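# Slide a door fully open with a two-armed mobile robot

## Task

Slide the door to its fully open position and make sure it remains open on its own once the robot lets go; it does not count if the robot is what keeps it open. Nothing else may be moved from its starting place. The door must not be banged open or shut, and the robot must not topple or finish leaning, or the task fails.

## Robot and tools

ROBOT. A LinearBot: an omnidirectional wheeled base carrying a column about 1.75 m tall. A carriage rides up and down this column over 1.0 m (lift_m). It holds two identical six-joint arms, left and right, each ending in a two-finger gripper. Arm bases sit about 0.57 m + lift_m above the floor, with carriage parts hanging roughly 0.15 m lower. A hand reaches up to 0.78 m from its shoulder but only about 0.38 m below the arm base. Hands are about 0.16 m long and 0.1 m wide (0.14 m when open). Parked arm: joints 1 to 6 = 0, 0.05, 0.05, 1.45, 0, 0; both parked, the robot is about 0.95 m wide and 0.7 m long. The wheel motors are weak (2 N m), so a light push already stops a drive.

FRAMES. Base frame: origin on the floor below the base centre, x ahead, y to the left, z up. left_hand and right_hand are reported in it, each as the midpoint between that gripper's pads, with quat_wxyz rotating base axes into hand axes (hand z runs along the fingers, fingers open along hand y; pointing straight up with joints 1, 5, 6 at 0 gives 1, 0, 0, 0). Odometry frame: where the base frame was at scene start. base_odometry counts wheel rotation only, so slip looks like travel; heading is positive to the left, -3.142 to 3.142.

CAMERAS. carriage_camera is fixed on the carriage, facing ahead and tilted about 20 degrees down; left_wrist_camera and right_wrist_camera look out beyond each gripper's fingertips. All images are 504x504 pixels.

execute_actions. Argument actions: a list holding one action or none (empty list only returns state and images). An action may contain base, joints, or both; they start together and may finish at different times. base holds exactly one key, each a relative move from where the base last measured itself in this scene: translate_m (metres, forward positive, -2 to 2), strafe_m (metres, left positive, -2 to 2), or rotate_rad (radians, counter-clockwise/left positive, -6.3 to 6.3). joints is a dictionary of absolute targets, one named key per joint, each arm addressed separately by its own prefix: lift_m 0 to 1 m; left_/right_joint1_rad -2.617 to 3.054 (swing about vertical, 0 ahead, positive left); joint2_rad 0 to 3.141 (shoulder: 0 upper arm back and level, 1.57 upright, 3.14 forward level); joint3_rad 0 to 3.141 (elbow, 0 folded, 3.14 straight); joint4_rad -1.57 to 1.57 (wrist pitch, positive lifts fingertips); joint5_rad -1.57 to 1.57 (wrist yaw, positive turns fingertips to the RIGHT, opposite to joint 1); joint6_rad -2.094 to 2.094 (roll about finger axis, positive clockwise viewed from forearm); gripper_m 0 to 0.093 m (pad gap). Omitted joints or base may keep driving to older targets. Any unknown key or out-of-range number rejects the whole call with no motion. Argument cameras: list of names from carriage_camera, left_wrist_camera, right_wrist_camera, all; omitted/null/all gives every camera, [] gives none. One action runs at most 15 s. Arm joints 1 to 3 move up to 1.8 rad/s, 4 to 6 up to 2.7 rad/s.

wait: seconds from 0 to 10; commands nothing and returns state and images. zoom_image: camera name plus region [x0, y0, x1, y1] in pixels of that camera's latest full image, top-left origin, no larger than 504 by 504. read_manual: optional section, only "licences"; moves nothing. finished_scene: scene = the current scene number; irreversible, and the door must already be fully open and staying so.

RESULTS. pictures lists the cameras in image order. base_status and joint_status: done (for the base, wheels turned the full amount, even with slip; a tiny move may halt early yet say done), off_target (rested short, may still push), contact_stop or time_out (target dropped, holds in place), "joint command not followed" with a cause line (a self-collision check blocked that arm's targets; grippers still move; named joints show not_followed and may be retried on later actions), limit_stop_at_motor_heat. on_its_own covers uncommanded joints; "held at" is a held target, not a position. motor_effort gives percent of maximum, peak of the last action in brackets, with sizeable fixed error and noise; drive_wheels higher at rest than after free driving means the base still presses on something; falling lift effort while lowering means a hand rests on something. Joint torques and motor temperatures list per-arm values in joint_positions order. ARM HIT reports a hard self-collision. A gripper holding something usually reads off_target. Hand readings drift from truth at long reach.

CAUTIONS. Move the door smoothly; a fast shove that lets it crash against its stop, or swing back shut, fails. Contact stops come late or not at all; arms have none and keep pressing, then snap to target once free. After a drive is stopped by an obstacle, reverse about 0.2 m (or undo the turn), again if still pressed. Never let the arms strike or squeeze each other; to untangle, move the blocked arm clear first, the other in a later action. The robot can topple and never recover; risk grows with high carriage, outstretched arms, loads, pulling, and abrupt stops; only images show a lean. Do not back into table edges the column could catch. Outstretched arms heat quickly: MOTOR HOT warns at 75 °C, 90 °C stops that arm for 10 s, 100 °C makes it go limp and drop. Park arms when idle. The robot keeps executing the last command while you think. Faster completion is better.

Each tool is called after "Request:" by a JSON object that holds its "method" and its "body", one argument or row to a line.

## Session

Request:
{"method": "execute_actions", "body": {
  "actions": []
}}

Scene clock: 0.00 s.
Joint torques (N m, as the arm reports them, + toward a larger angle): no reading
Motor temperatures (°C, as the motors report them): left_arm=[17 20 18 18 20 17] | right_arm=[17 18 20 20 20 16]
base_odometry: x=+0.000 y=+0.000 heading=+0.000 (m, m, rad; odometry frame)
base_status: not commanded
joint_positions: lift_m=+0.301 left_joint1_rad=+0.010 left_joint2_rad=+0.032 left_joint3_rad=+0.081 left_joint4_rad=+1.454 left_joint5_rad=-0.056 left_joint6_rad=+0.001 left_gripper_m=+0.094 right_joint1_rad=+0.007 right_joint2_rad=+0.045 right_joint3_rad=+0.017 right_joint4_rad=+1.416 right_joint5_rad=+0.061 right_joint6_rad=+0.045 right_gripper_m=+0.095
joint_status: not commanded
motor_effort: lift_m=+24 drive_wheels=-4 (%)
left_hand: x=+0.2929 y=+0.3316 z=+1.3331 quat_wxyz=(+0.999, -0.028, +0.034, +0.006) (m; base frame)
right_hand: x=+0.3260 y=-0.3320 z=+1.3142 quat_wxyz=(+0.995, +0.032, +0.091, +0.023) (m; base frame)
pictures: carriage_camera, left_wrist_camera, right_wrist_camera
Images, in order (width x height): carriage_camera 504x504, left_wrist_camera 504x504, right_wrist_camera 504x504.

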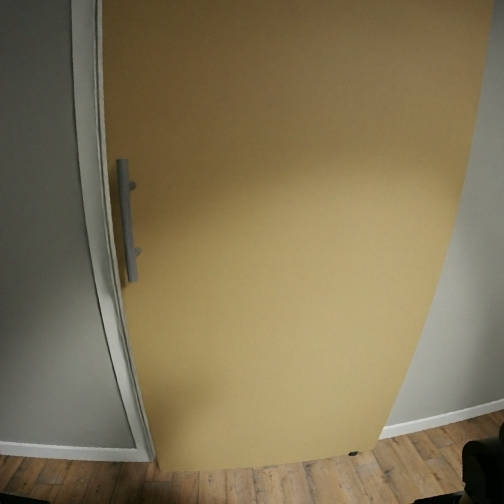

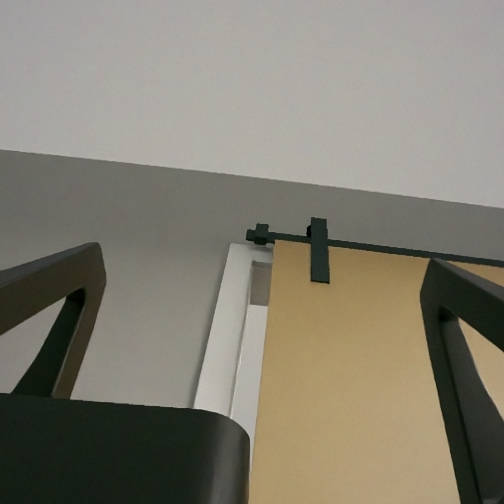

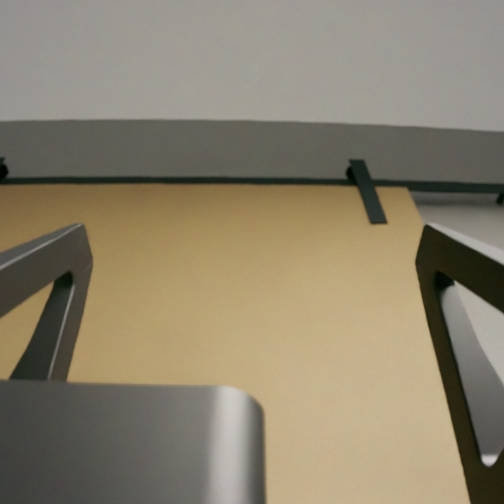

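Request:
{"method": "execute_actions", "body": {
  "actions": [
    {"base":{"rotate_rad":0.055},"joints":{"lift_m":0.38,"left_joint1_rad":0,"left_joint2_rad":0.1,"left_joint3_rad":0.1,"left_joint4_rad":0,"left_joint5_rad":0}}
  ]
}}

Request:
{"method": "execute_actions", "body": {
  "actions": [
    {"base":{"strafe_m":-0.06}}
  ]
}}

Scene clock: 22.67 s.
Joint torques (N m, as the arm reports them, + toward a larger angle): left_arm=[-0.57  2.87  9.23  2.24  0.15  0.02] | right_arm=[ 0.54  3.4   5.66 -0.1  -0.05  0.1 ]
Motor temperatures (°C, as the motors report them): left_arm=[17 22 21 19 20 17] | right_arm=[17 19 23 20 20 16]
base_odometry: x=+0.000 y=+0.000 heading=+0.055 (m, m, rad; odometry frame)
base_status: done
joint_positions: lift_m=+0.380 left_joint1_rad=+0.010 left_joint2_rad=+0.086 left_joint3_rad=+0.091 left_joint4_rad=+0.007 left_joint5_rad=-0.008 left_joint6_rad=+0.001 left_gripper_m=+0.094 right_joint1_rad=+0.007 right_joint2_rad=+0.045 right_joint3_rad=+0.017 right_joint4_rad=+1.416 right_joint5_rad=+0.061 right_joint6_rad=+0.045 right_gripper_m=+0.095
joint_status: all done
motor_effort: lift_m=+24(33) drive_wheels=+2(9) (%)
left_hand: x=+0.5259 y=+0.3258 z=+1.1736 quat_wxyz=(+0.711, -0.006, +0.703, +0.007) (m; base frame)
right_hand: x=+0.3261 y=-0.3320 z=+1.3934 quat_wxyz=(+0.995, +0.032, +0.091, +0.023) (m; base frame)
pictures: carriage_camera, left_wrist_camera, right_wrist_camera
Images, in order (width x height): carriage_camera 504x504, left_wrist_camera 504x504, right_wrist_camera 504x504.

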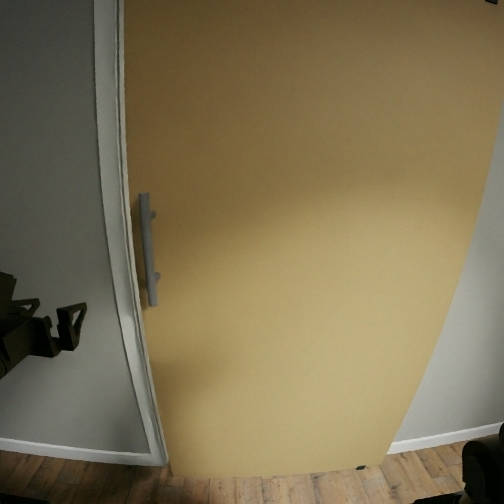

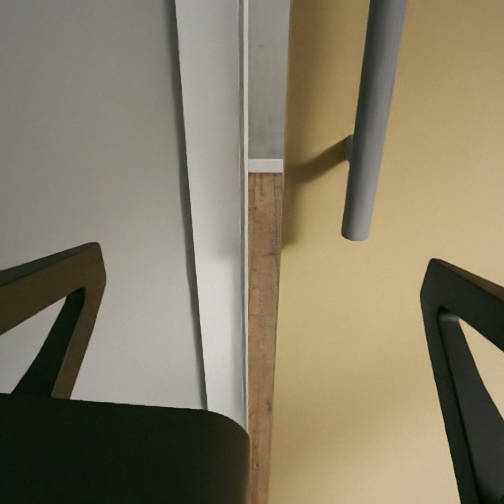

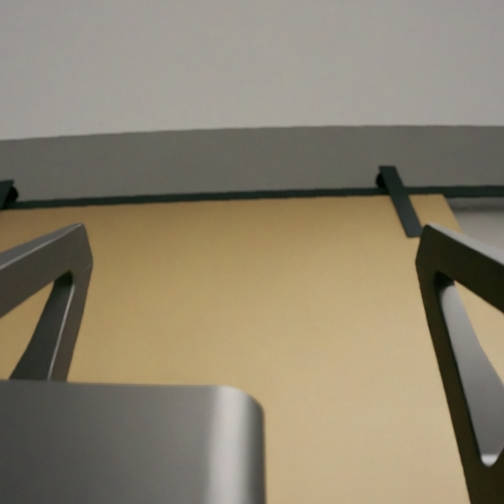

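Scene clock: 24.00 s.
Joint torques (N m, as the arm reports them, + toward a larger angle): left_arm=[-0.57  2.78  9.19  2.26  0.14  0.03] | right_arm=[ 0.74  3.41  5.58 -0.12 -0.06  0.1 ]
Motor temperatures (°C, as the motors report them): left_arm=[17 22 21 19 20 17] | right_arm=[17 19 23 20 20 16]
base_odometry: x=+0.003 y=-0.060 heading=+0.055 (m, m, rad; odometry frame)
base_status: done
joint_positions: lift_m=+0.380 left_joint1_rad=+0.010 left_joint2_rad=+0.086 left_joint3_rad=+0.091 left_joint4_rad=+0.006 left_joint5_rad=-0.008 left_joint6_rad=+0.001 left_gripper_m=+0.094 right_joint1_rad=+0.007 right_joint2_rad=+0.045 right_joint3_rad=+0.017 right_joint4_rad=+1.416 right_joint5_rad=+0.061 right_joint6_rad=+0.045 right_gripper_m=+0.095
joint_status: not commanded
motor_effort: lift_m=+26(23) drive_wheels=+8(18) (%)
left_hand: x=+0.5259 y=+0.3258 z=+1.1734 quat_wxyz=(+0.711, -0.006, +0.703, +0.007) (m; base frame)
right_hand: x=+0.3261 y=-0.3320 z=+1.3934 quat_wxyz=(+0.995, +0.032, +0.091, +0.023) (m; base frame)
pictures: carriage_camera, left_wrist_camera, right_wrist_camera
Images, in order (width x height): carriage_camera 504x504, left_wrist_camera 504x504, right_wrist_camera 504x504.

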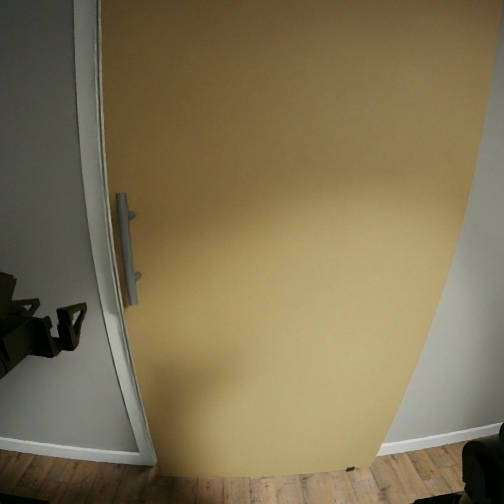

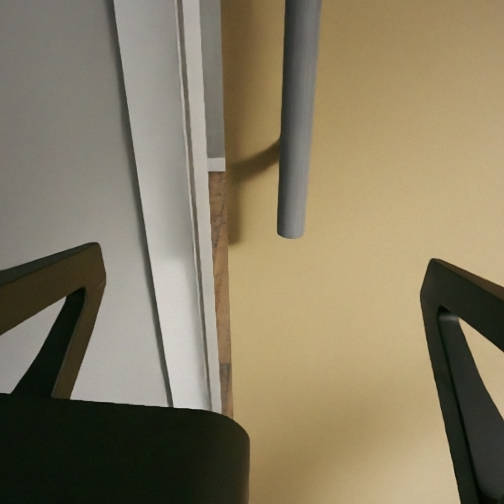

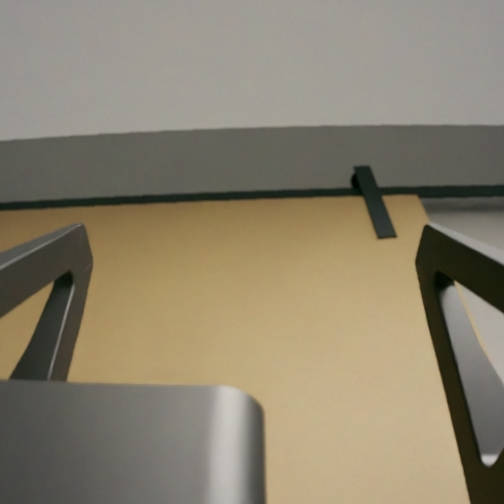

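Request:
{"method": "execute_actions", "body": {
  "actions": [
    {"base":{"translate_m":0.16},"joints":{"left_joint1_rad":-0.06,"right_joint1_rad":-1.3,"right_joint4_rad":0.6}}
  ]
}}

Scene clock: 29.17 s.
Joint torques (N m, as the arm reports them, + toward a larger angle): left_arm=[-0.48  2.8   9.2   2.27  0.14  0.02] | right_arm=[ 0.35  2.12  6.86  1.41 -0.05  0.12]
Motor temperatures (°C, as the motors report them): left_arm=[17 22 23 21 20 17] | right_arm=[17 19 24 20 20 16]
base_odometry: x=+0.163 y=-0.051 heading=+0.055 (m, m, rad; odometry frame)
base_status: done
joint_positions: lift_m=+0.380 left_joint1_rad=-0.051 left_joint2_rad=+0.086 left_joint3_rad=+0.091 left_joint4_rad=+0.006 left_joint5_rad=-0.008 left_joint6_rad=+0.001 left_gripper_m=+0.094 right_joint1_rad=-1.296 right_joint2_rad=+0.045 right_joint3_rad=+0.017 right_joint4_rad=+0.603 right_joint5_rad=+0.061 right_joint6_rad=+0.045 right_gripper_m=+0.095
joint_status: all done
motor_effort: lift_m=+27(26) drive_wheels=-8(19) (%)
left_hand: x=+0.5257 y=+0.3106 z=+1.1734 quat_wxyz=(+0.711, +0.015, +0.703, -0.015) (m; base frame)
right_hand: x=+0.3250 y=-0.5258 z=+1.2854 quat_wxyz=(+0.703, +0.318, +0.357, -0.526) (m; base frame)
pictures: carriage_camera, left_wrist_camera, right_wrist_camera
Images, in order (width x height): carriage_camera 504x504, left_wrist_camera 504x504, right_wrist_camera 504x504.

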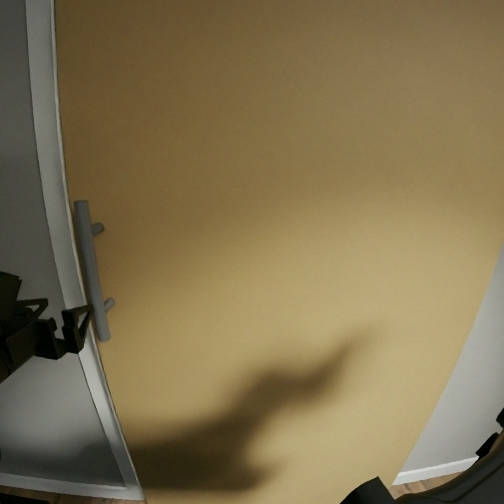

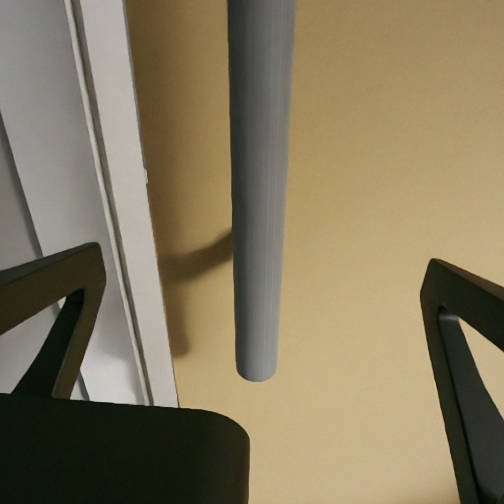

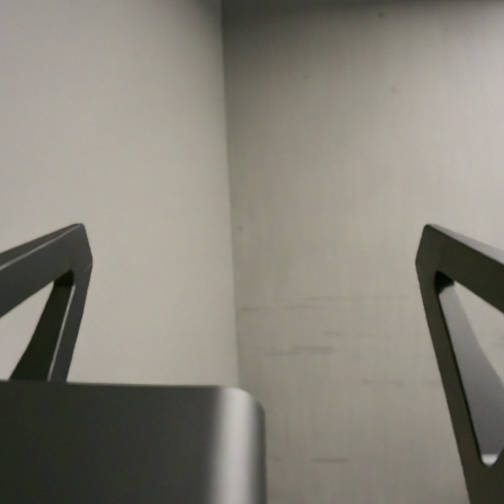

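Request:
{"method": "execute_actions", "body": {
  "actions": [
    {"base":{"translate_m":0.1},"joints":{"right_joint4_rad":0.1}}
  ]
}}

Scene clock: 34.77 s.
Joint torques (N m, as the arm reports them, + toward a larger angle): left_arm=[-0.51  2.83  9.18  2.25  0.15  0.03] | right_arm=[ 0.43  1.73  7.28  1.91 -0.02  0.11]
Motor temperatures (°C, as the motors report them): left_arm=[17 22 24 22 20 17] | right_arm=[17 19 25 21 20 16]
base_odometry: x=+0.263 y=-0.046 heading=+0.054 (m, m, rad; odometry frame)
base_status: done
joint_positions: lift_m=+0.380 left_joint1_rad=-0.051 left_joint2_rad=+0.086 left_joint3_rad=+0.091 left_joint4_rad=+0.006 left_joint5_rad=-0.008 left_joint6_rad=+0.001 left_gripper_m=+0.094 right_joint1_rad=-1.296 right_joint2_rad=+0.045 right_joint3_rad=+0.017 right_joint4_rad=+0.109 right_joint5_rad=+0.061 right_joint6_rad=+0.045 right_gripper_m=+0.095
joint_status: all done
motor_effort: lift_m=+25(25) drive_wheels=-7(19) (%)
left_hand: x=+0.5257 y=+0.3106 z=+1.1733 quat_wxyz=(+0.711, +0.015, +0.703, -0.015) (m; base frame)
right_hand: x=+0.3354 y=-0.5630 z=+1.1716 quat_wxyz=(+0.583, +0.439, +0.517, -0.447) (m; base frame)
pictures: carriage_camera, left_wrist_camera, right_wrist_camera
Images, in order (width x height): carriage_camera 504x504, left_wrist_camera 504x504, right_wrist_camera 504x504.

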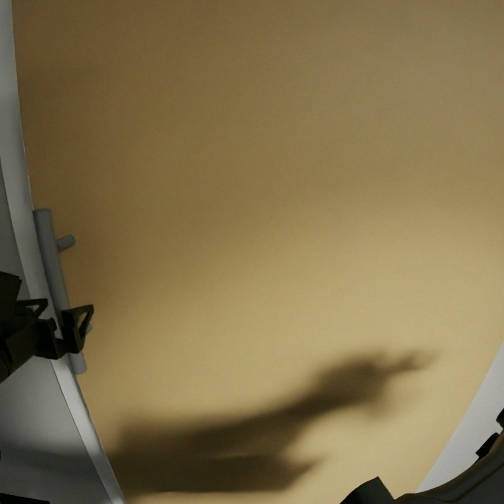

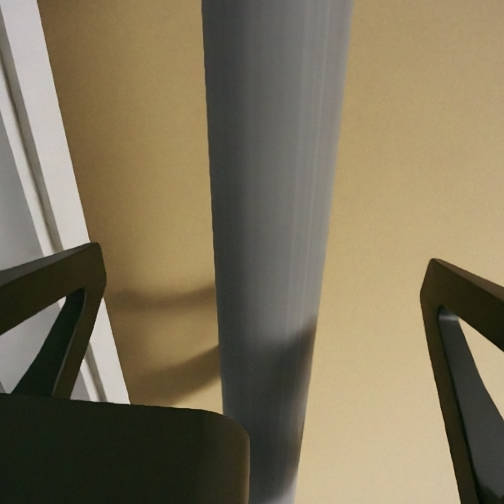

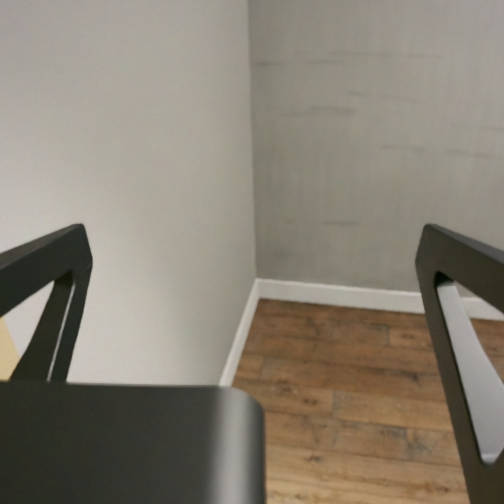

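The path is clear. Gripping the handle, and aiming the right camera at the rail.

Request:
{"method": "execute_actions", "body": {
  "actions": [
    {"joints":{"left_gripper_m":0.0,"right_joint4_rad":1.5,"right_joint1_rad":-0.7}}
  ]
}}

Request:
{"method": "execute_actions", "body": {
  "actions": [
    {"base":{"strafe_m":-0.2}}
  ]
}}

Scene clock: 40.17 s.
Joint torques (N m, as the arm reports them, + toward a larger angle): left_arm=[-0.29  2.76  9.22  2.26  0.05  0.08] | right_arm=[ 0.95  3.5   5.44 -0.29 -0.06  0.1 ]
Motor temperatures (°C, as the motors report them): left_arm=[17 22 25 23 20 17] | right_arm=[17 19 26 22 20 16]
base_odometry: x=+0.263 y=-0.046 heading=+0.054 (m, m, rad; odometry frame)
base_status: not commanded
joint_positions: lift_m=+0.380 left_joint1_rad=-0.053 left_joint2_rad=+0.086 left_joint3_rad=+0.091 left_joint4_rad=+0.006 left_joint5_rad=+0.002 left_joint6_rad=-0.006 left_gripper_m=+0.024 right_joint1_rad=-0.704 right_joint2_rad=+0.045 right_joint3_rad=+0.017 right_joint4_rad=+1.497 right_joint5_rad=+0.061 right_joint6_rad=+0.045 right_gripper_m=+0.095
joint_status: left_gripper_m off_target (ended at +0.024, target +0.000); the others done
motor_effort: lift_m=+27(26) drive_wheels=-7(8) (%)
left_hand: x=+0.5256 y=+0.3084 z=+1.1733 quat_wxyz=(+0.710, +0.017, +0.703, -0.022) (m; base frame)
right_hand: x=+0.2928 y=-0.3478 z=+1.3962 quat_wxyz=(+0.944, +0.047, +0.036, -0.325) (m; base frame)
pictures: carriage_camera, left_wrist_camera, right_wrist_camera
Images, in order (width x height): carriage_camera 504x504, left_wrist_camera 504x504, right_wrist_camera 504x504.

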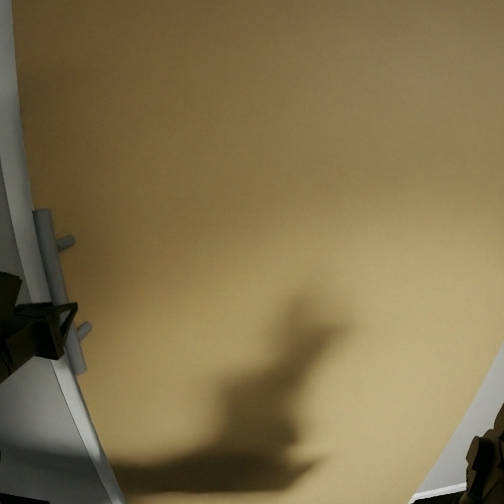

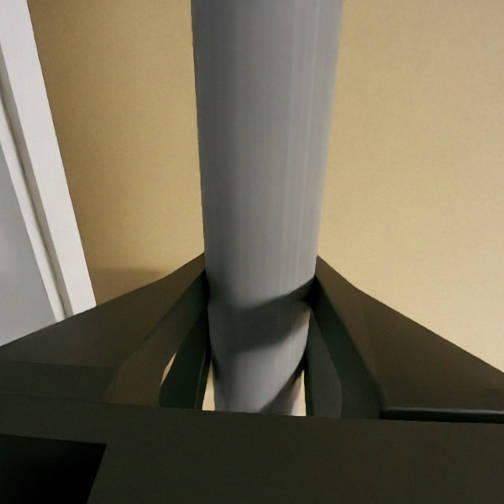

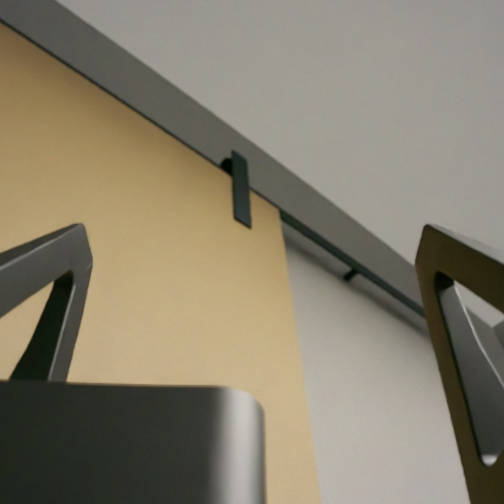

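Scene clock: 41.33 s.
Joint torques (N m, as the arm reports them, + toward a larger angle): left_arm=[-1.94  2.51  9.21  2.2   1.18  0.11] | right_arm=[ 0.97  3.5   5.34 -0.27 -0.04  0.14]
Motor temperatures (°C, as the motors report them): left_arm=[17 22 25 23 20 17] | right_arm=[17 19 26 22 20 16]
base_odometry: x=+0.265 y=-0.078 heading=+0.055 (m, m, rad; odometry frame)
base_status: strafe_m contact_stop (by the wheels' count: -0.032 of -0.200)
joint_positions: lift_m=+0.380 left_joint1_rad=-0.031 left_joint2_rad=+0.092 left_joint3_rad=+0.091 left_joint4_rad=+0.012 left_joint5_rad=-0.123 left_joint6_rad=-0.009 left_gripper_m=+0.024 right_joint1_rad=-0.704 right_joint2_rad=+0.045 right_joint3_rad=+0.017 right_joint4_rad=+1.497 right_joint5_rad=+0.061 right_joint6_rad=+0.045 right_gripper_m=+0.095
joint_status: not commanded
motor_effort: lift_m=+27(27) drive_wheels=+2(26) (%)
left_hand: x=+0.5257 y=+0.3352 z=+1.1735 quat_wxyz=(+0.710, -0.036, +0.702, +0.029) (m; base frame)
right_hand: x=+0.2928 y=-0.3479 z=+1.3962 quat_wxyz=(+0.944, +0.047, +0.036, -0.325) (m; base frame)
pictures: carriage_camera, left_wrist_camera, right_wrist_camera
Images, in order (width x height): carriage_camera 504x504, left_wrist_camera 504x504, right_wrist_camera 504x504.

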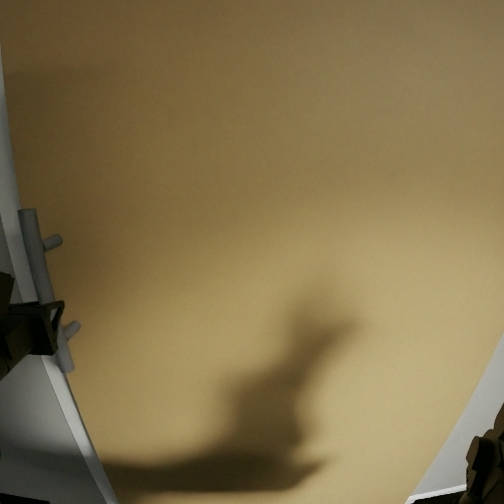

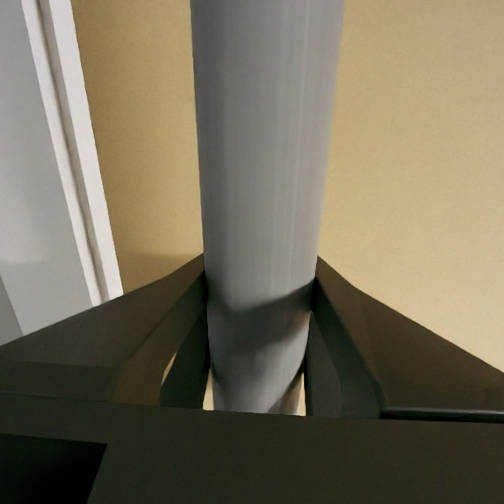

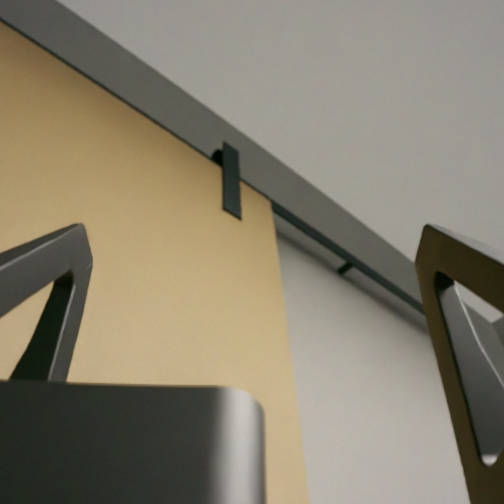

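The stop came from the soft wrist deflecting, so I'm adding a wrist bias to the drive.

Request:
{"method": "execute_actions", "body": {
  "actions": [
    {"base":{"strafe_m":-0.12},"joints":{"left_joint5_rad":0.15}}
  ]
}}

Scene clock: 46.47 s.
Joint torques (N m, as the arm reports them, + toward a larger angle): left_arm=[-0.27  1.07  9.24  1.97  0.39  0.13] | right_arm=[ 1.    3.57  5.4  -0.27 -0.01  0.13]
Motor temperatures (°C, as the motors report them): left_arm=[17 22 26 24 21 17] | right_arm=[17 19 26 22 20 16]
base_odometry: x=+0.272 y=-0.198 heading=+0.055 (m, m, rad; odometry frame)
base_status: done
joint_positions: lift_m=+0.380 left_joint1_rad=-0.053 left_joint2_rad=+0.110 left_joint3_rad=+0.091 left_joint4_rad=+0.031 left_joint5_rad=+0.116 left_joint6_rad=-0.010 left_gripper_m=+0.024 right_joint1_rad=-0.704 right_joint2_rad=+0.045 right_joint3_rad=+0.017 right_joint4_rad=+1.497 right_joint5_rad=+0.061 right_joint6_rad=+0.045 right_gripper_m=+0.095
joint_status: left_joint5_rad off_target (ended at +0.116, target +0.150)
motor_effort: lift_m=+24(24) drive_wheels=-8(29) (%)
left_hand: x=+0.5254 y=+0.2889 z=+1.1740 quat_wxyz=(+0.708, +0.056, +0.701, -0.063) (m; base frame)
right_hand: x=+0.2928 y=-0.3479 z=+1.3962 quat_wxyz=(+0.944, +0.047, +0.036, -0.325) (m; base frame)
pictures: carriage_camera, left_wrist_camera, right_wrist_camera
Images, in order (width x height): carriage_camera 504x504, left_wrist_camera 504x504, right_wrist_camera 504x504.

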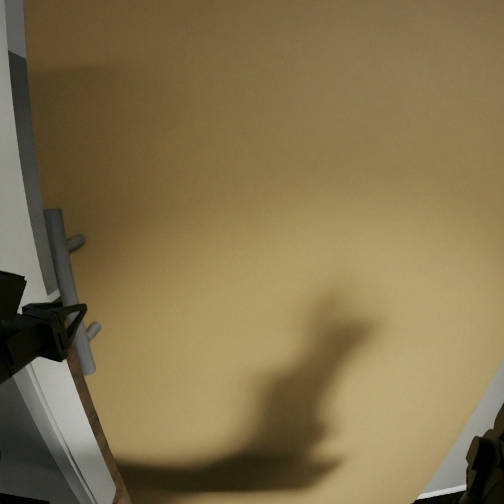

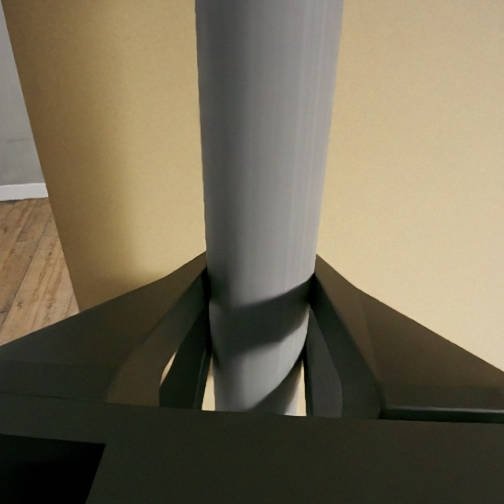

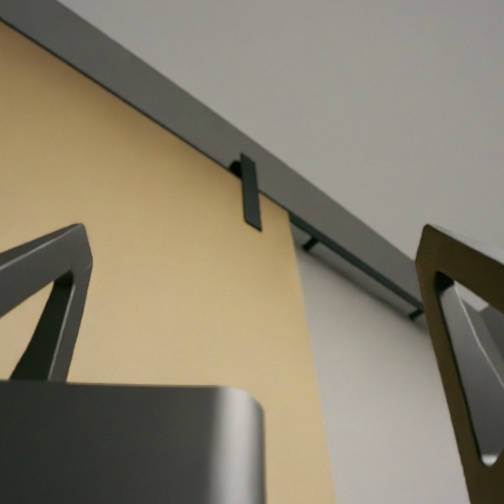

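Request:
{"method": "execute_actions", "body": {
  "actions": [
    {"base":{"strafe_m":-0.35},"joints":{"left_joint5_rad":0.15}}
  ]
}}

Scene clock: 50.23 s.
Joint torques (N m, as the arm reports them, + toward a larger angle): left_arm=[-2.34  1.06  9.25  2.06  1.4   0.11] | right_arm=[ 1.12  3.71  5.45 -0.31 -0.03  0.11]
Motor temperatures (°C, as the motors report them): left_arm=[17 22 26 24 21 17] | right_arm=[17 20 27 21 20 16]
base_odometry: x=+0.274 y=-0.230 heading=+0.056 (m, m, rad; odometry frame)
base_status: strafe_m contact_stop (by the wheels' count: -0.032 of -0.350)
joint_positions: lift_m=+0.380 left_joint1_rad=-0.026 left_joint2_rad=+0.110 left_joint3_rad=+0.091 left_joint4_rad=+0.027 left_joint5_rad=+0.005 left_joint6_rad=-0.010 left_gripper_m=+0.024 right_joint1_rad=-0.704 right_joint2_rad=+0.045 right_joint3_rad=+0.017 right_joint4_rad=+1.497 right_joint5_rad=+0.061 right_joint6_rad=+0.045 right_gripper_m=+0.095
joint_status: left_joint5_rad off_target (ended at +0.005, target +0.150)
motor_effort: lift_m=+27(27) drive_wheels=+2(27) (%)
left_hand: x=+0.5278 y=+0.3146 z=+1.1730 quat_wxyz=(+0.710, +0.007, +0.704, -0.014) (m; base frame)
right_hand: x=+0.2928 y=-0.3479 z=+1.3962 quat_wxyz=(+0.944, +0.047, +0.036, -0.325) (m; base frame)
pictures: carriage_camera, left_wrist_camera, right_wrist_camera
Images, in order (width x height): carriage_camera 504x504, left_wrist_camera 504x504, right_wrist_camera 504x504.

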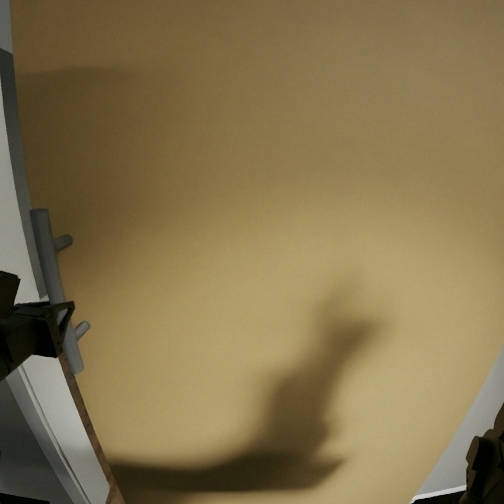

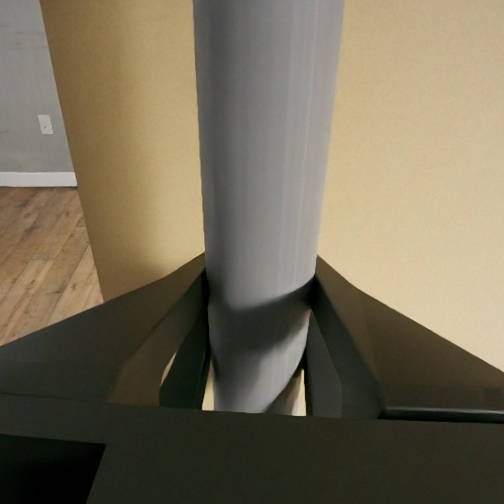

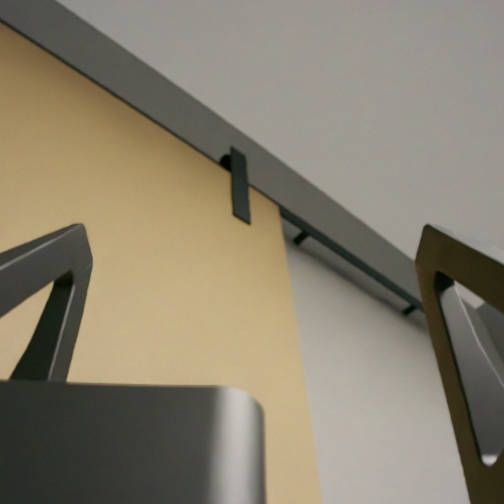

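Request:
{"method": "execute_actions", "body": {
  "actions": [
    {"base":{"strafe_m":-0.35},"joints":{"left_joint5_rad":0.2}}
  ]
}}

Scene clock: 55.37 s.
Joint torques (N m, as the arm reports them, + toward a larger angle): left_arm=[ 0.33 -0.45  9.25  1.76  0.32  0.12] | right_arm=[ 0.98  3.55  5.44 -0.28 -0.06  0.11]
Motor temperatures (°C, as the motors report them): left_arm=[17 21 27 24 23 17] | right_arm=[17 20 27 21 20 16]
base_odometry: x=+0.294 y=-0.579 heading=+0.055 (m, m, rad; odometry frame)
base_status: done
joint_positions: lift_m=+0.380 left_joint1_rad=-0.061 left_joint2_rad=+0.130 left_joint3_rad=+0.091 left_joint4_rad=+0.051 left_joint5_rad=+0.173 left_joint6_rad=-0.010 left_gripper_m=+0.024 right_joint1_rad=-0.704 right_joint2_rad=+0.045 right_joint3_rad=+0.017 right_joint4_rad=+1.497 right_joint5_rad=+0.061 right_joint6_rad=+0.045 right_gripper_m=+0.095
joint_status: left_joint5_rad off_target (ended at +0.173, target +0.200)
motor_effort: lift_m=+27(25) drive_wheels=-9(37) (%)
left_hand: x=+0.5248 y=+0.2770 z=+1.1742 quat_wxyz=(+0.706, +0.079, +0.699, -0.086) (m; base frame)
right_hand: x=+0.2928 y=-0.3479 z=+1.3962 quat_wxyz=(+0.944, +0.047, +0.036, -0.325) (m; base frame)
pictures: carriage_camera, left_wrist_camera, right_wrist_camera
Images, in order (width x height): carriage_camera 504x504, left_wrist_camera 504x504, right_wrist_camera 504x504.

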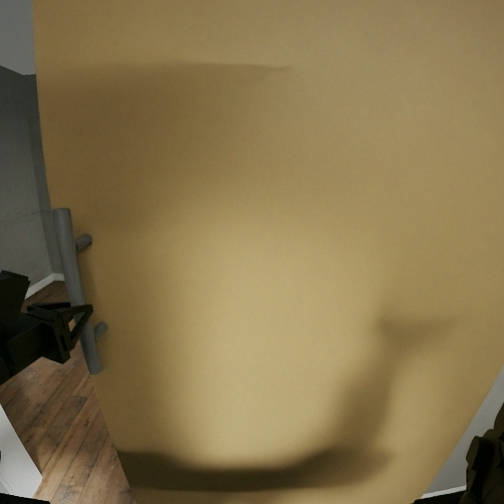

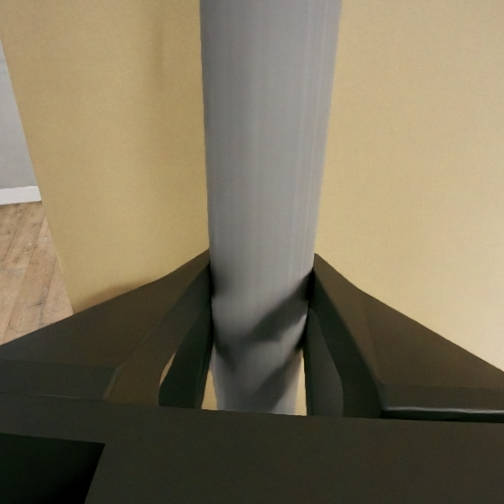

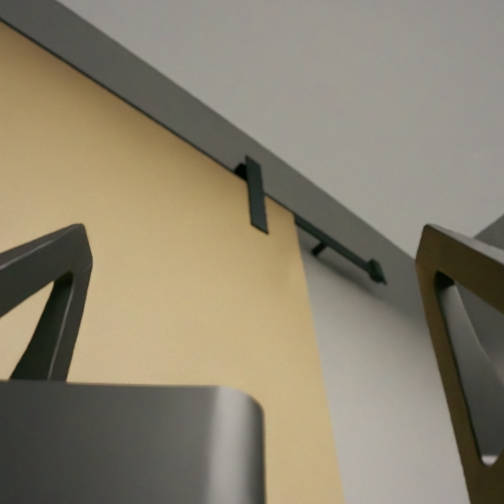

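Request:
{"method": "execute_actions", "body": {
  "actions": [
    {"base":{"translate_m":0.008}}
  ],
  "cameras": []
}}

Request:
{"method": "execute_actions", "body": {
  "actions": [
    {"base":{"strafe_m":-0.19},"joints":{"left_joint5_rad":0.12}}
  ]
}}

Scene clock: 60.23 s.
Joint torques (N m, as the arm reports them, + toward a larger angle): left_arm=[0.36 2.01 9.2  2.19 0.19 0.1 ] | right_arm=[ 0.93  3.43  5.47 -0.29 -0.02  0.11]
Motor temperatures (°C, as the motors report them): left_arm=[17 21 27 24 22 17] | right_arm=[17 20 27 21 20 16]
base_odometry: x=+0.301 y=-0.579 heading=+0.055 (m, m, rad; odometry frame)
base_status: done
joint_positions: lift_m=+0.380 left_joint1_rad=-0.061 left_joint2_rad=+0.097 left_joint3_rad=+0.091 left_joint4_rad=+0.011 left_joint5_rad=+0.185 left_joint6_rad=-0.008 left_gripper_m=+0.024 right_joint1_rad=-0.704 right_joint2_rad=+0.045 right_joint3_rad=+0.017 right_joint4_rad=+1.498 right_joint5_rad=+0.061 right_joint6_rad=+0.045 right_gripper_m=+0.095
joint_status: not commanded
motor_effort: lift_m=+25(25) drive_wheels=+5(11) (%)
left_hand: x=+0.5216 y=+0.2752 z=+1.1720 quat_wxyz=(+0.703, +0.084, +0.701, -0.090) (m; base frame)
right_hand: x=+0.2926 y=-0.3478 z=+1.3962 quat_wxyz=(+0.944, +0.047, +0.036, -0.325) (m; base frame)
pictures: none
No camera images: the call's "cameras" was empty. Leave "cameras" out to get every camera's image.

Scene clock: 62.50 s.
Joint torques (N m, as the arm reports them, + toward a larger angle): left_arm=[0.37 0.91 8.6  2.16 0.   0.13] | right_arm=[ 0.97  3.51  5.43 -0.25 -0.05  0.1 ]
Motor temperatures (°C, as the motors report them): left_arm=[17 21 28 24 23 17] | right_arm=[17 20 27 21 20 16]
base_odometry: x=+0.312 y=-0.769 heading=+0.055 (m, m, rad; odometry frame)
base_status: done
joint_positions: lift_m=+0.380 left_joint1_rad=-0.062 left_joint2_rad=+0.112 left_joint3_rad=+0.100 left_joint4_rad=+0.015 left_joint5_rad=+0.127 left_joint6_rad=-0.011 left_gripper_m=+0.024 right_joint1_rad=-0.704 right_joint2_rad=+0.045 right_joint3_rad=+0.017 right_joint4_rad=+1.497 right_joint5_rad=+0.061 right_joint6_rad=+0.045 right_gripper_m=+0.095
joint_status: all done
motor_effort: lift_m=+24(25) drive_wheels=-9(33) (%)
left_hand: x=+0.5244 y=+0.2847 z=+1.1741 quat_wxyz=(+0.705, +0.063, +0.703, -0.071) (m; base frame)
right_hand: x=+0.2928 y=-0.3479 z=+1.3962 quat_wxyz=(+0.944, +0.047, +0.036, -0.325) (m; base frame)
pictures: carriage_camera, left_wrist_camera, right_wrist_camera
Images, in order (width x height): carriage_camera 504x504, left_wrist_camera 504x504, right_wrist_camera 504x504.

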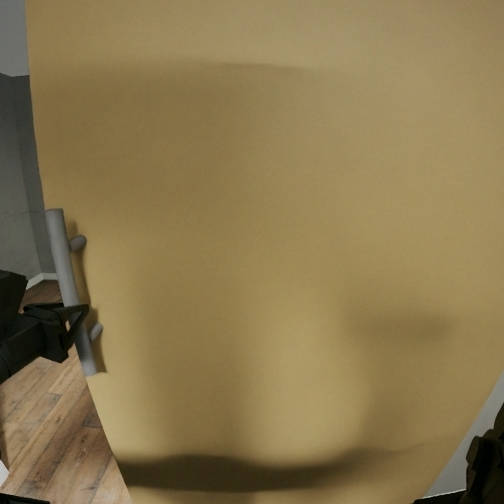

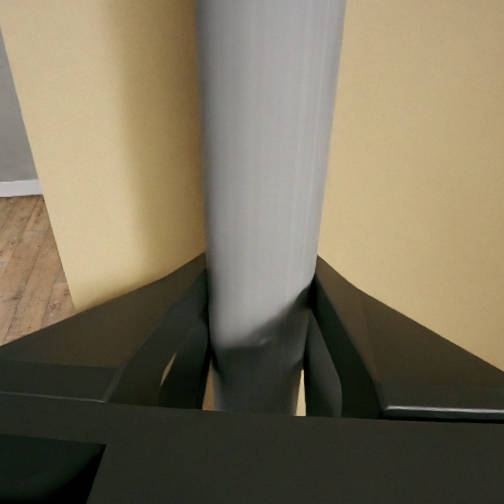

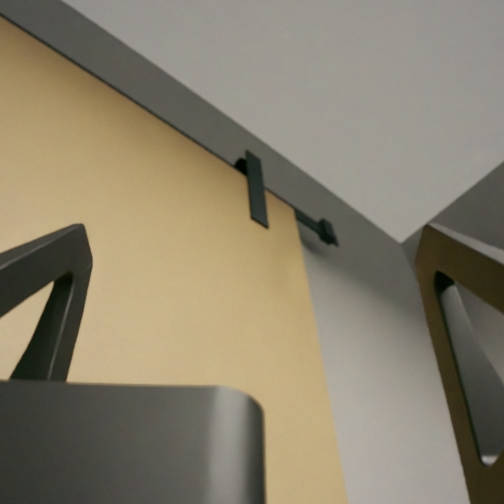

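Request:
{"method": "execute_actions", "body": {
  "actions": [
    {"base":{"strafe_m":-0.08},"joints":{"left_joint5_rad":0.16}}
  ],
  "cameras": ["right_wrist_camera"]
}}

Request:
{"method": "execute_actions", "body": {
  "actions": [
    {"base":{"strafe_m":-0.05},"joints":{"left_joint5_rad":0.19}}
  ]
}}

Scene clock: 68.60 s.
Joint torques (N m, as the arm reports them, + toward a larger angle): left_arm=[-1.97  0.88  8.61  2.2   1.19  0.12] | right_arm=[ 0.96  3.49  5.49 -0.28 -0.01  0.14]
Motor temperatures (°C, as the motors report them): left_arm=[17 21 28 25 23 17] | right_arm=[17 20 27 21 20 16]
base_odometry: x=+0.317 y=-0.848 heading=+0.055 (m, m, rad; odometry frame)
base_status: done
joint_positions: lift_m=+0.380 left_joint1_rad=-0.031 left_joint2_rad=+0.112 left_joint3_rad=+0.100 left_joint4_rad=+0.011 left_joint5_rad=+0.039 left_joint6_rad=-0.010 left_gripper_m=+0.024 right_joint1_rad=-0.704 right_joint2_rad=+0.045 right_joint3_rad=+0.017 right_joint4_rad=+1.497 right_joint5_rad=+0.061 right_joint6_rad=+0.045 right_gripper_m=+0.095
joint_status: left_joint5_rad off_target (ended at +0.040, target +0.160)
motor_effort: lift_m=+24(25) drive_wheels=-4(22) (%)
left_hand: x=+0.5272 y=+0.3074 z=+1.1732 quat_wxyz=(+0.706, +0.021, +0.707, -0.028) (m; base frame)
right_hand: x=+0.2928 y=-0.3479 z=+1.3962 quat_wxyz=(+0.944, +0.047, +0.036, -0.325) (m; base frame)
pictures: right_wrist_camera
Images, in order (width x height): right_wrist_camera 504x504.

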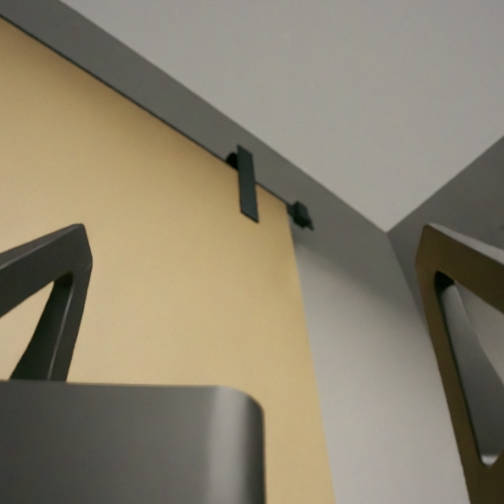

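Scene clock: 70.13 s.
Joint torques (N m, as the arm reports them, + toward a larger angle): left_arm=[-2.28  0.89  8.6   2.2   1.35  0.12] | right_arm=[ 0.92  3.52  5.48 -0.28 -0.07  0.1 ]
Motor temperatures (°C, as the motors report them): left_arm=[17 21 28 25 23 17] | right_arm=[17 20 27 21 20 16]
base_odometry: x=+0.320 y=-0.898 heading=+0.055 (m, m, rad; odometry frame)
base_status: done
joint_positions: lift_m=+0.380 left_joint1_rad=-0.027 left_joint2_rad=+0.112 left_joint3_rad=+0.100 left_joint4_rad=+0.012 left_joint5_rad=+0.050 left_joint6_rad=-0.010 left_gripper_m=+0.024 right_joint1_rad=-0.704 right_joint2_rad=+0.045 right_joint3_rad=+0.017 right_joint4_rad=+1.497 right_joint5_rad=+0.061 right_joint6_rad=+0.045 right_gripper_m=+0.095
joint_status: left_joint5_rad off_target (ended at +0.050, target +0.190)
motor_effort: lift_m=+25(26) drive_wheels=-1(24) (%)
left_hand: x=+0.5271 y=+0.3064 z=+1.1733 quat_wxyz=(+0.706, +0.024, +0.707, -0.031) (m; base frame)
right_hand: x=+0.2928 y=-0.3479 z=+1.3962 quat_wxyz=(+0.944, +0.047, +0.036, -0.325) (m; base frame)
pictures: carriage_camera, left_wrist_camera, right_wrist_camera
Images, in order (width x height): carriage_camera 504x504, left_wrist_camera 504x504, right_wrist_camera 504x504.

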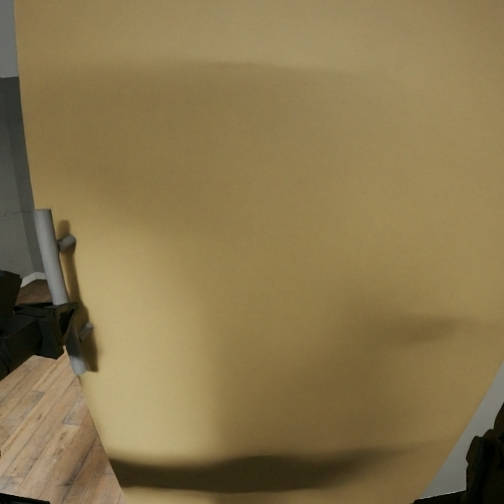

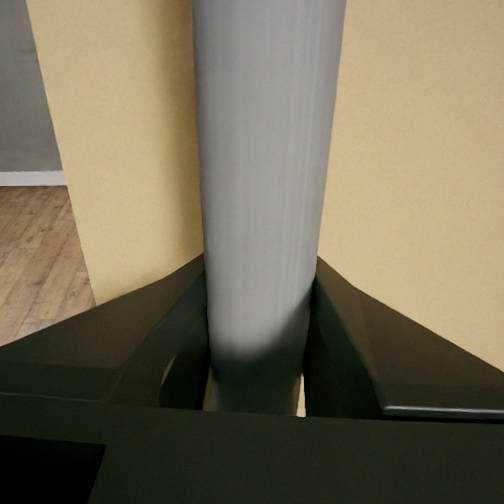

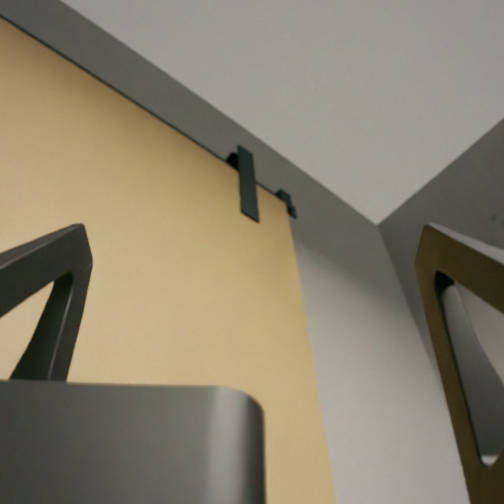

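Request:
{"method": "execute_actions", "body": {
  "actions": [
    {"base":{"strafe_m":-0.05},"joints":{"left_joint5_rad":0.16}}
  ],
  "cameras": ["right_wrist_camera"]
}}

Request:
{"method": "execute_actions", "body": {
  "actions": [
    {"base":{"strafe_m":-0.03},"joints":{"left_joint5_rad":0.19}}
  ]
}}

Scene clock: 75.30 s.
Joint torques (N m, as the arm reports them, + toward a larger angle): left_arm=[-2.34  0.91  8.62  2.18  1.37  0.12] | right_arm=[ 0.94  3.51  5.57 -0.3  -0.03  0.1 ]
Motor temperatures (°C, as the motors report them): left_arm=[18 21 28 26 24 17] | right_arm=[17 20 27 21 20 16]
base_odometry: x=+0.323 y=-0.948 heading=+0.055 (m, m, rad; odometry frame)
base_status: done
joint_positions: lift_m=+0.380 left_joint1_rad=-0.026 left_joint2_rad=+0.112 left_joint3_rad=+0.100 left_joint4_rad=+0.012 left_joint5_rad=+0.017 left_joint6_rad=-0.010 left_gripper_m=+0.024 right_joint1_rad=-0.704 right_joint2_rad=+0.045 right_joint3_rad=+0.017 right_joint4_rad=+1.497 right_joint5_rad=+0.061 right_joint6_rad=+0.045 right_gripper_m=+0.095
joint_status: left_joint5_rad off_target (ended at +0.016, target +0.160)
motor_effort: lift_m=+26(25) drive_wheels=-1(24) (%)
left_hand: x=+0.5275 y=+0.3125 z=+1.1733 quat_wxyz=(+0.707, +0.011, +0.707, -0.019) (m; base frame)
right_hand: x=+0.2928 y=-0.3479 z=+1.3962 quat_wxyz=(+0.944, +0.047, +0.036, -0.325) (m; base frame)
pictures: right_wrist_camera
Images, in order (width x height): right_wrist_camera 504x504.

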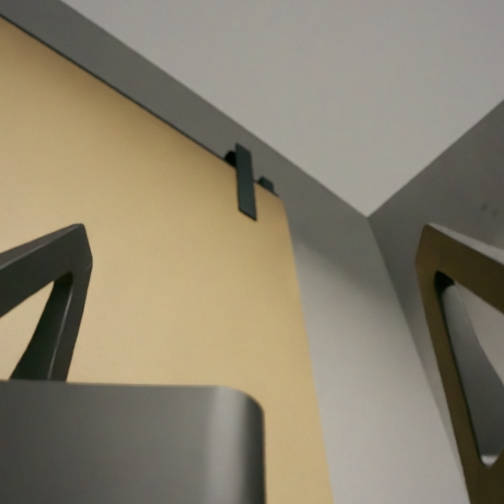

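Scene clock: 76.57 s.
Joint torques (N m, as the arm reports them, + toward a larger angle): left_arm=[-2.76  0.9   8.6   2.19  1.55  0.12] | right_arm=[ 0.89  3.52  5.49 -0.29 -0.03  0.12]
Motor temperatures (°C, as the motors report them): left_arm=[18 21 28 26 24 17] | right_arm=[17 20 27 21 20 16]
base_odometry: x=+0.324 y=-0.978 heading=+0.055 (m, m, rad; odometry frame)
base_status: done
joint_positions: lift_m=+0.380 left_joint1_rad=-0.021 left_joint2_rad=+0.112 left_joint3_rad=+0.100 left_joint4_rad=+0.013 left_joint5_rad=+0.026 left_joint6_rad=-0.010 left_gripper_m=+0.024 right_joint1_rad=-0.704 right_joint2_rad=+0.045 right_joint3_rad=+0.017 right_joint4_rad=+1.497 right_joint5_rad=+0.061 right_joint6_rad=+0.045 right_gripper_m=+0.095
joint_status: left_joint5_rad off_target (ended at +0.026, target +0.190)
motor_effort: lift_m=+27(25) drive_wheels=+1(24) (%)
left_hand: x=+0.5274 y=+0.3121 z=+1.1735 quat_wxyz=(+0.707, +0.013, +0.707, -0.020) (m; base frame)
right_hand: x=+0.2928 y=-0.3479 z=+1.3962 quat_wxyz=(+0.944, +0.047, +0.036, -0.325) (m; base frame)
pictures: carriage_camera, left_wrist_camera, right_wrist_camera
Images, in order (width x height): carriage_camera 504x504, left_wrist_camera 504x504, right_wrist_camera 504x504.

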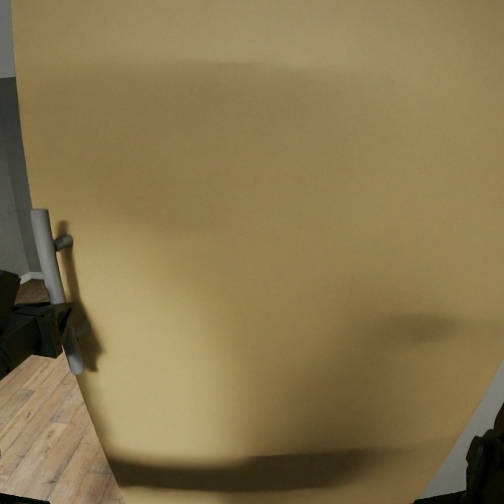

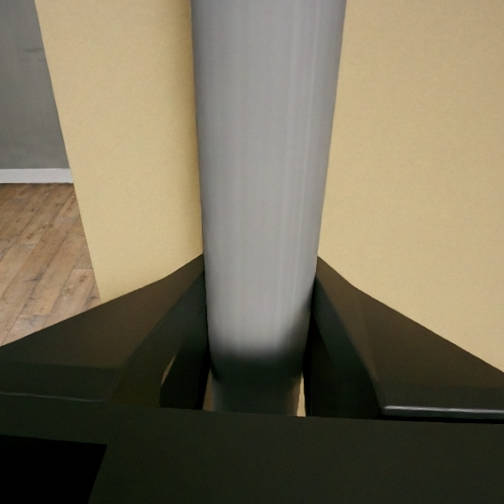

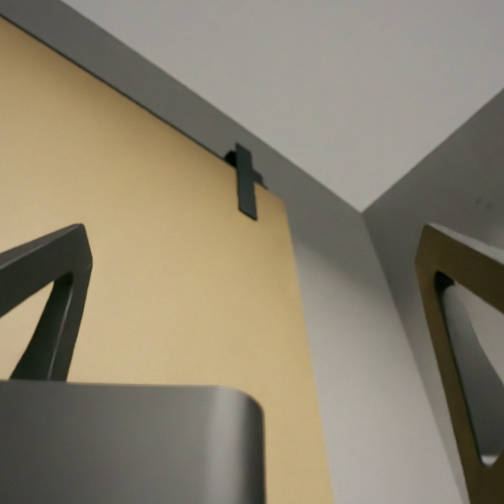

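Request:
{"method": "execute_actions", "body": {
  "actions": [
    {"base":{"strafe_m":-0.02},"joints":{"left_joint5_rad":0.22}}
  ],
  "cameras": ["right_wrist_camera"]
}}

Scene clock: 81.83 s.
Joint torques (N m, as the arm reports them, + toward a larger angle): left_arm=[-3.62  0.9   8.61  2.19  2.49  0.11] | right_arm=[ 0.97  3.54  5.57 -0.29 -0.03  0.1 ]
Motor temperatures (°C, as the motors report them): left_arm=[18 21 29 26 25 17] | right_arm=[17 20 27 21 20 16]
base_odometry: x=+0.326 y=-0.998 heading=+0.056 (m, m, rad; odometry frame)
base_status: done
joint_positions: lift_m=+0.380 left_joint1_rad=-0.009 left_joint2_rad=+0.112 left_joint3_rad=+0.100 left_joint4_rad=+0.012 left_joint5_rad=-0.043 left_joint6_rad=-0.010 left_gripper_m=+0.024 right_joint1_rad=-0.704 right_joint2_rad=+0.045 right_joint3_rad=+0.017 right_joint4_rad=+1.497 right_joint5_rad=+0.061 right_joint6_rad=+0.045 right_gripper_m=+0.095
joint_status: left_joint5_rad off_target (ended at -0.043, target +0.220)
motor_effort: lift_m=+25(25) drive_wheels=+6(24) (%)
left_hand: x=+0.5275 y=+0.3270 z=+1.1734 quat_wxyz=(+0.707, -0.016, +0.707, +0.009) (m; base frame)
right_hand: x=+0.2928 y=-0.3479 z=+1.3962 quat_wxyz=(+0.944, +0.047, +0.036, -0.325) (m; base frame)
pictures: right_wrist_camera
Images, in order (width x height): right_wrist_camera 504x504.

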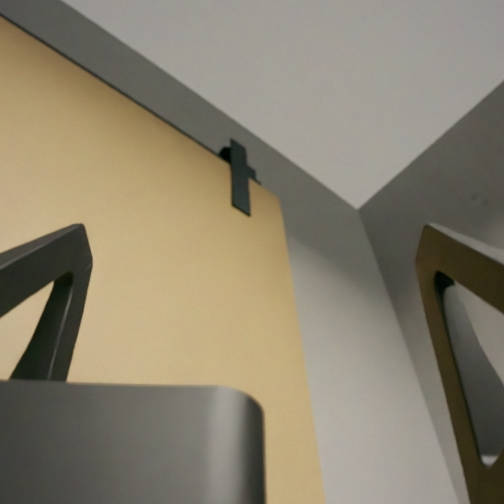

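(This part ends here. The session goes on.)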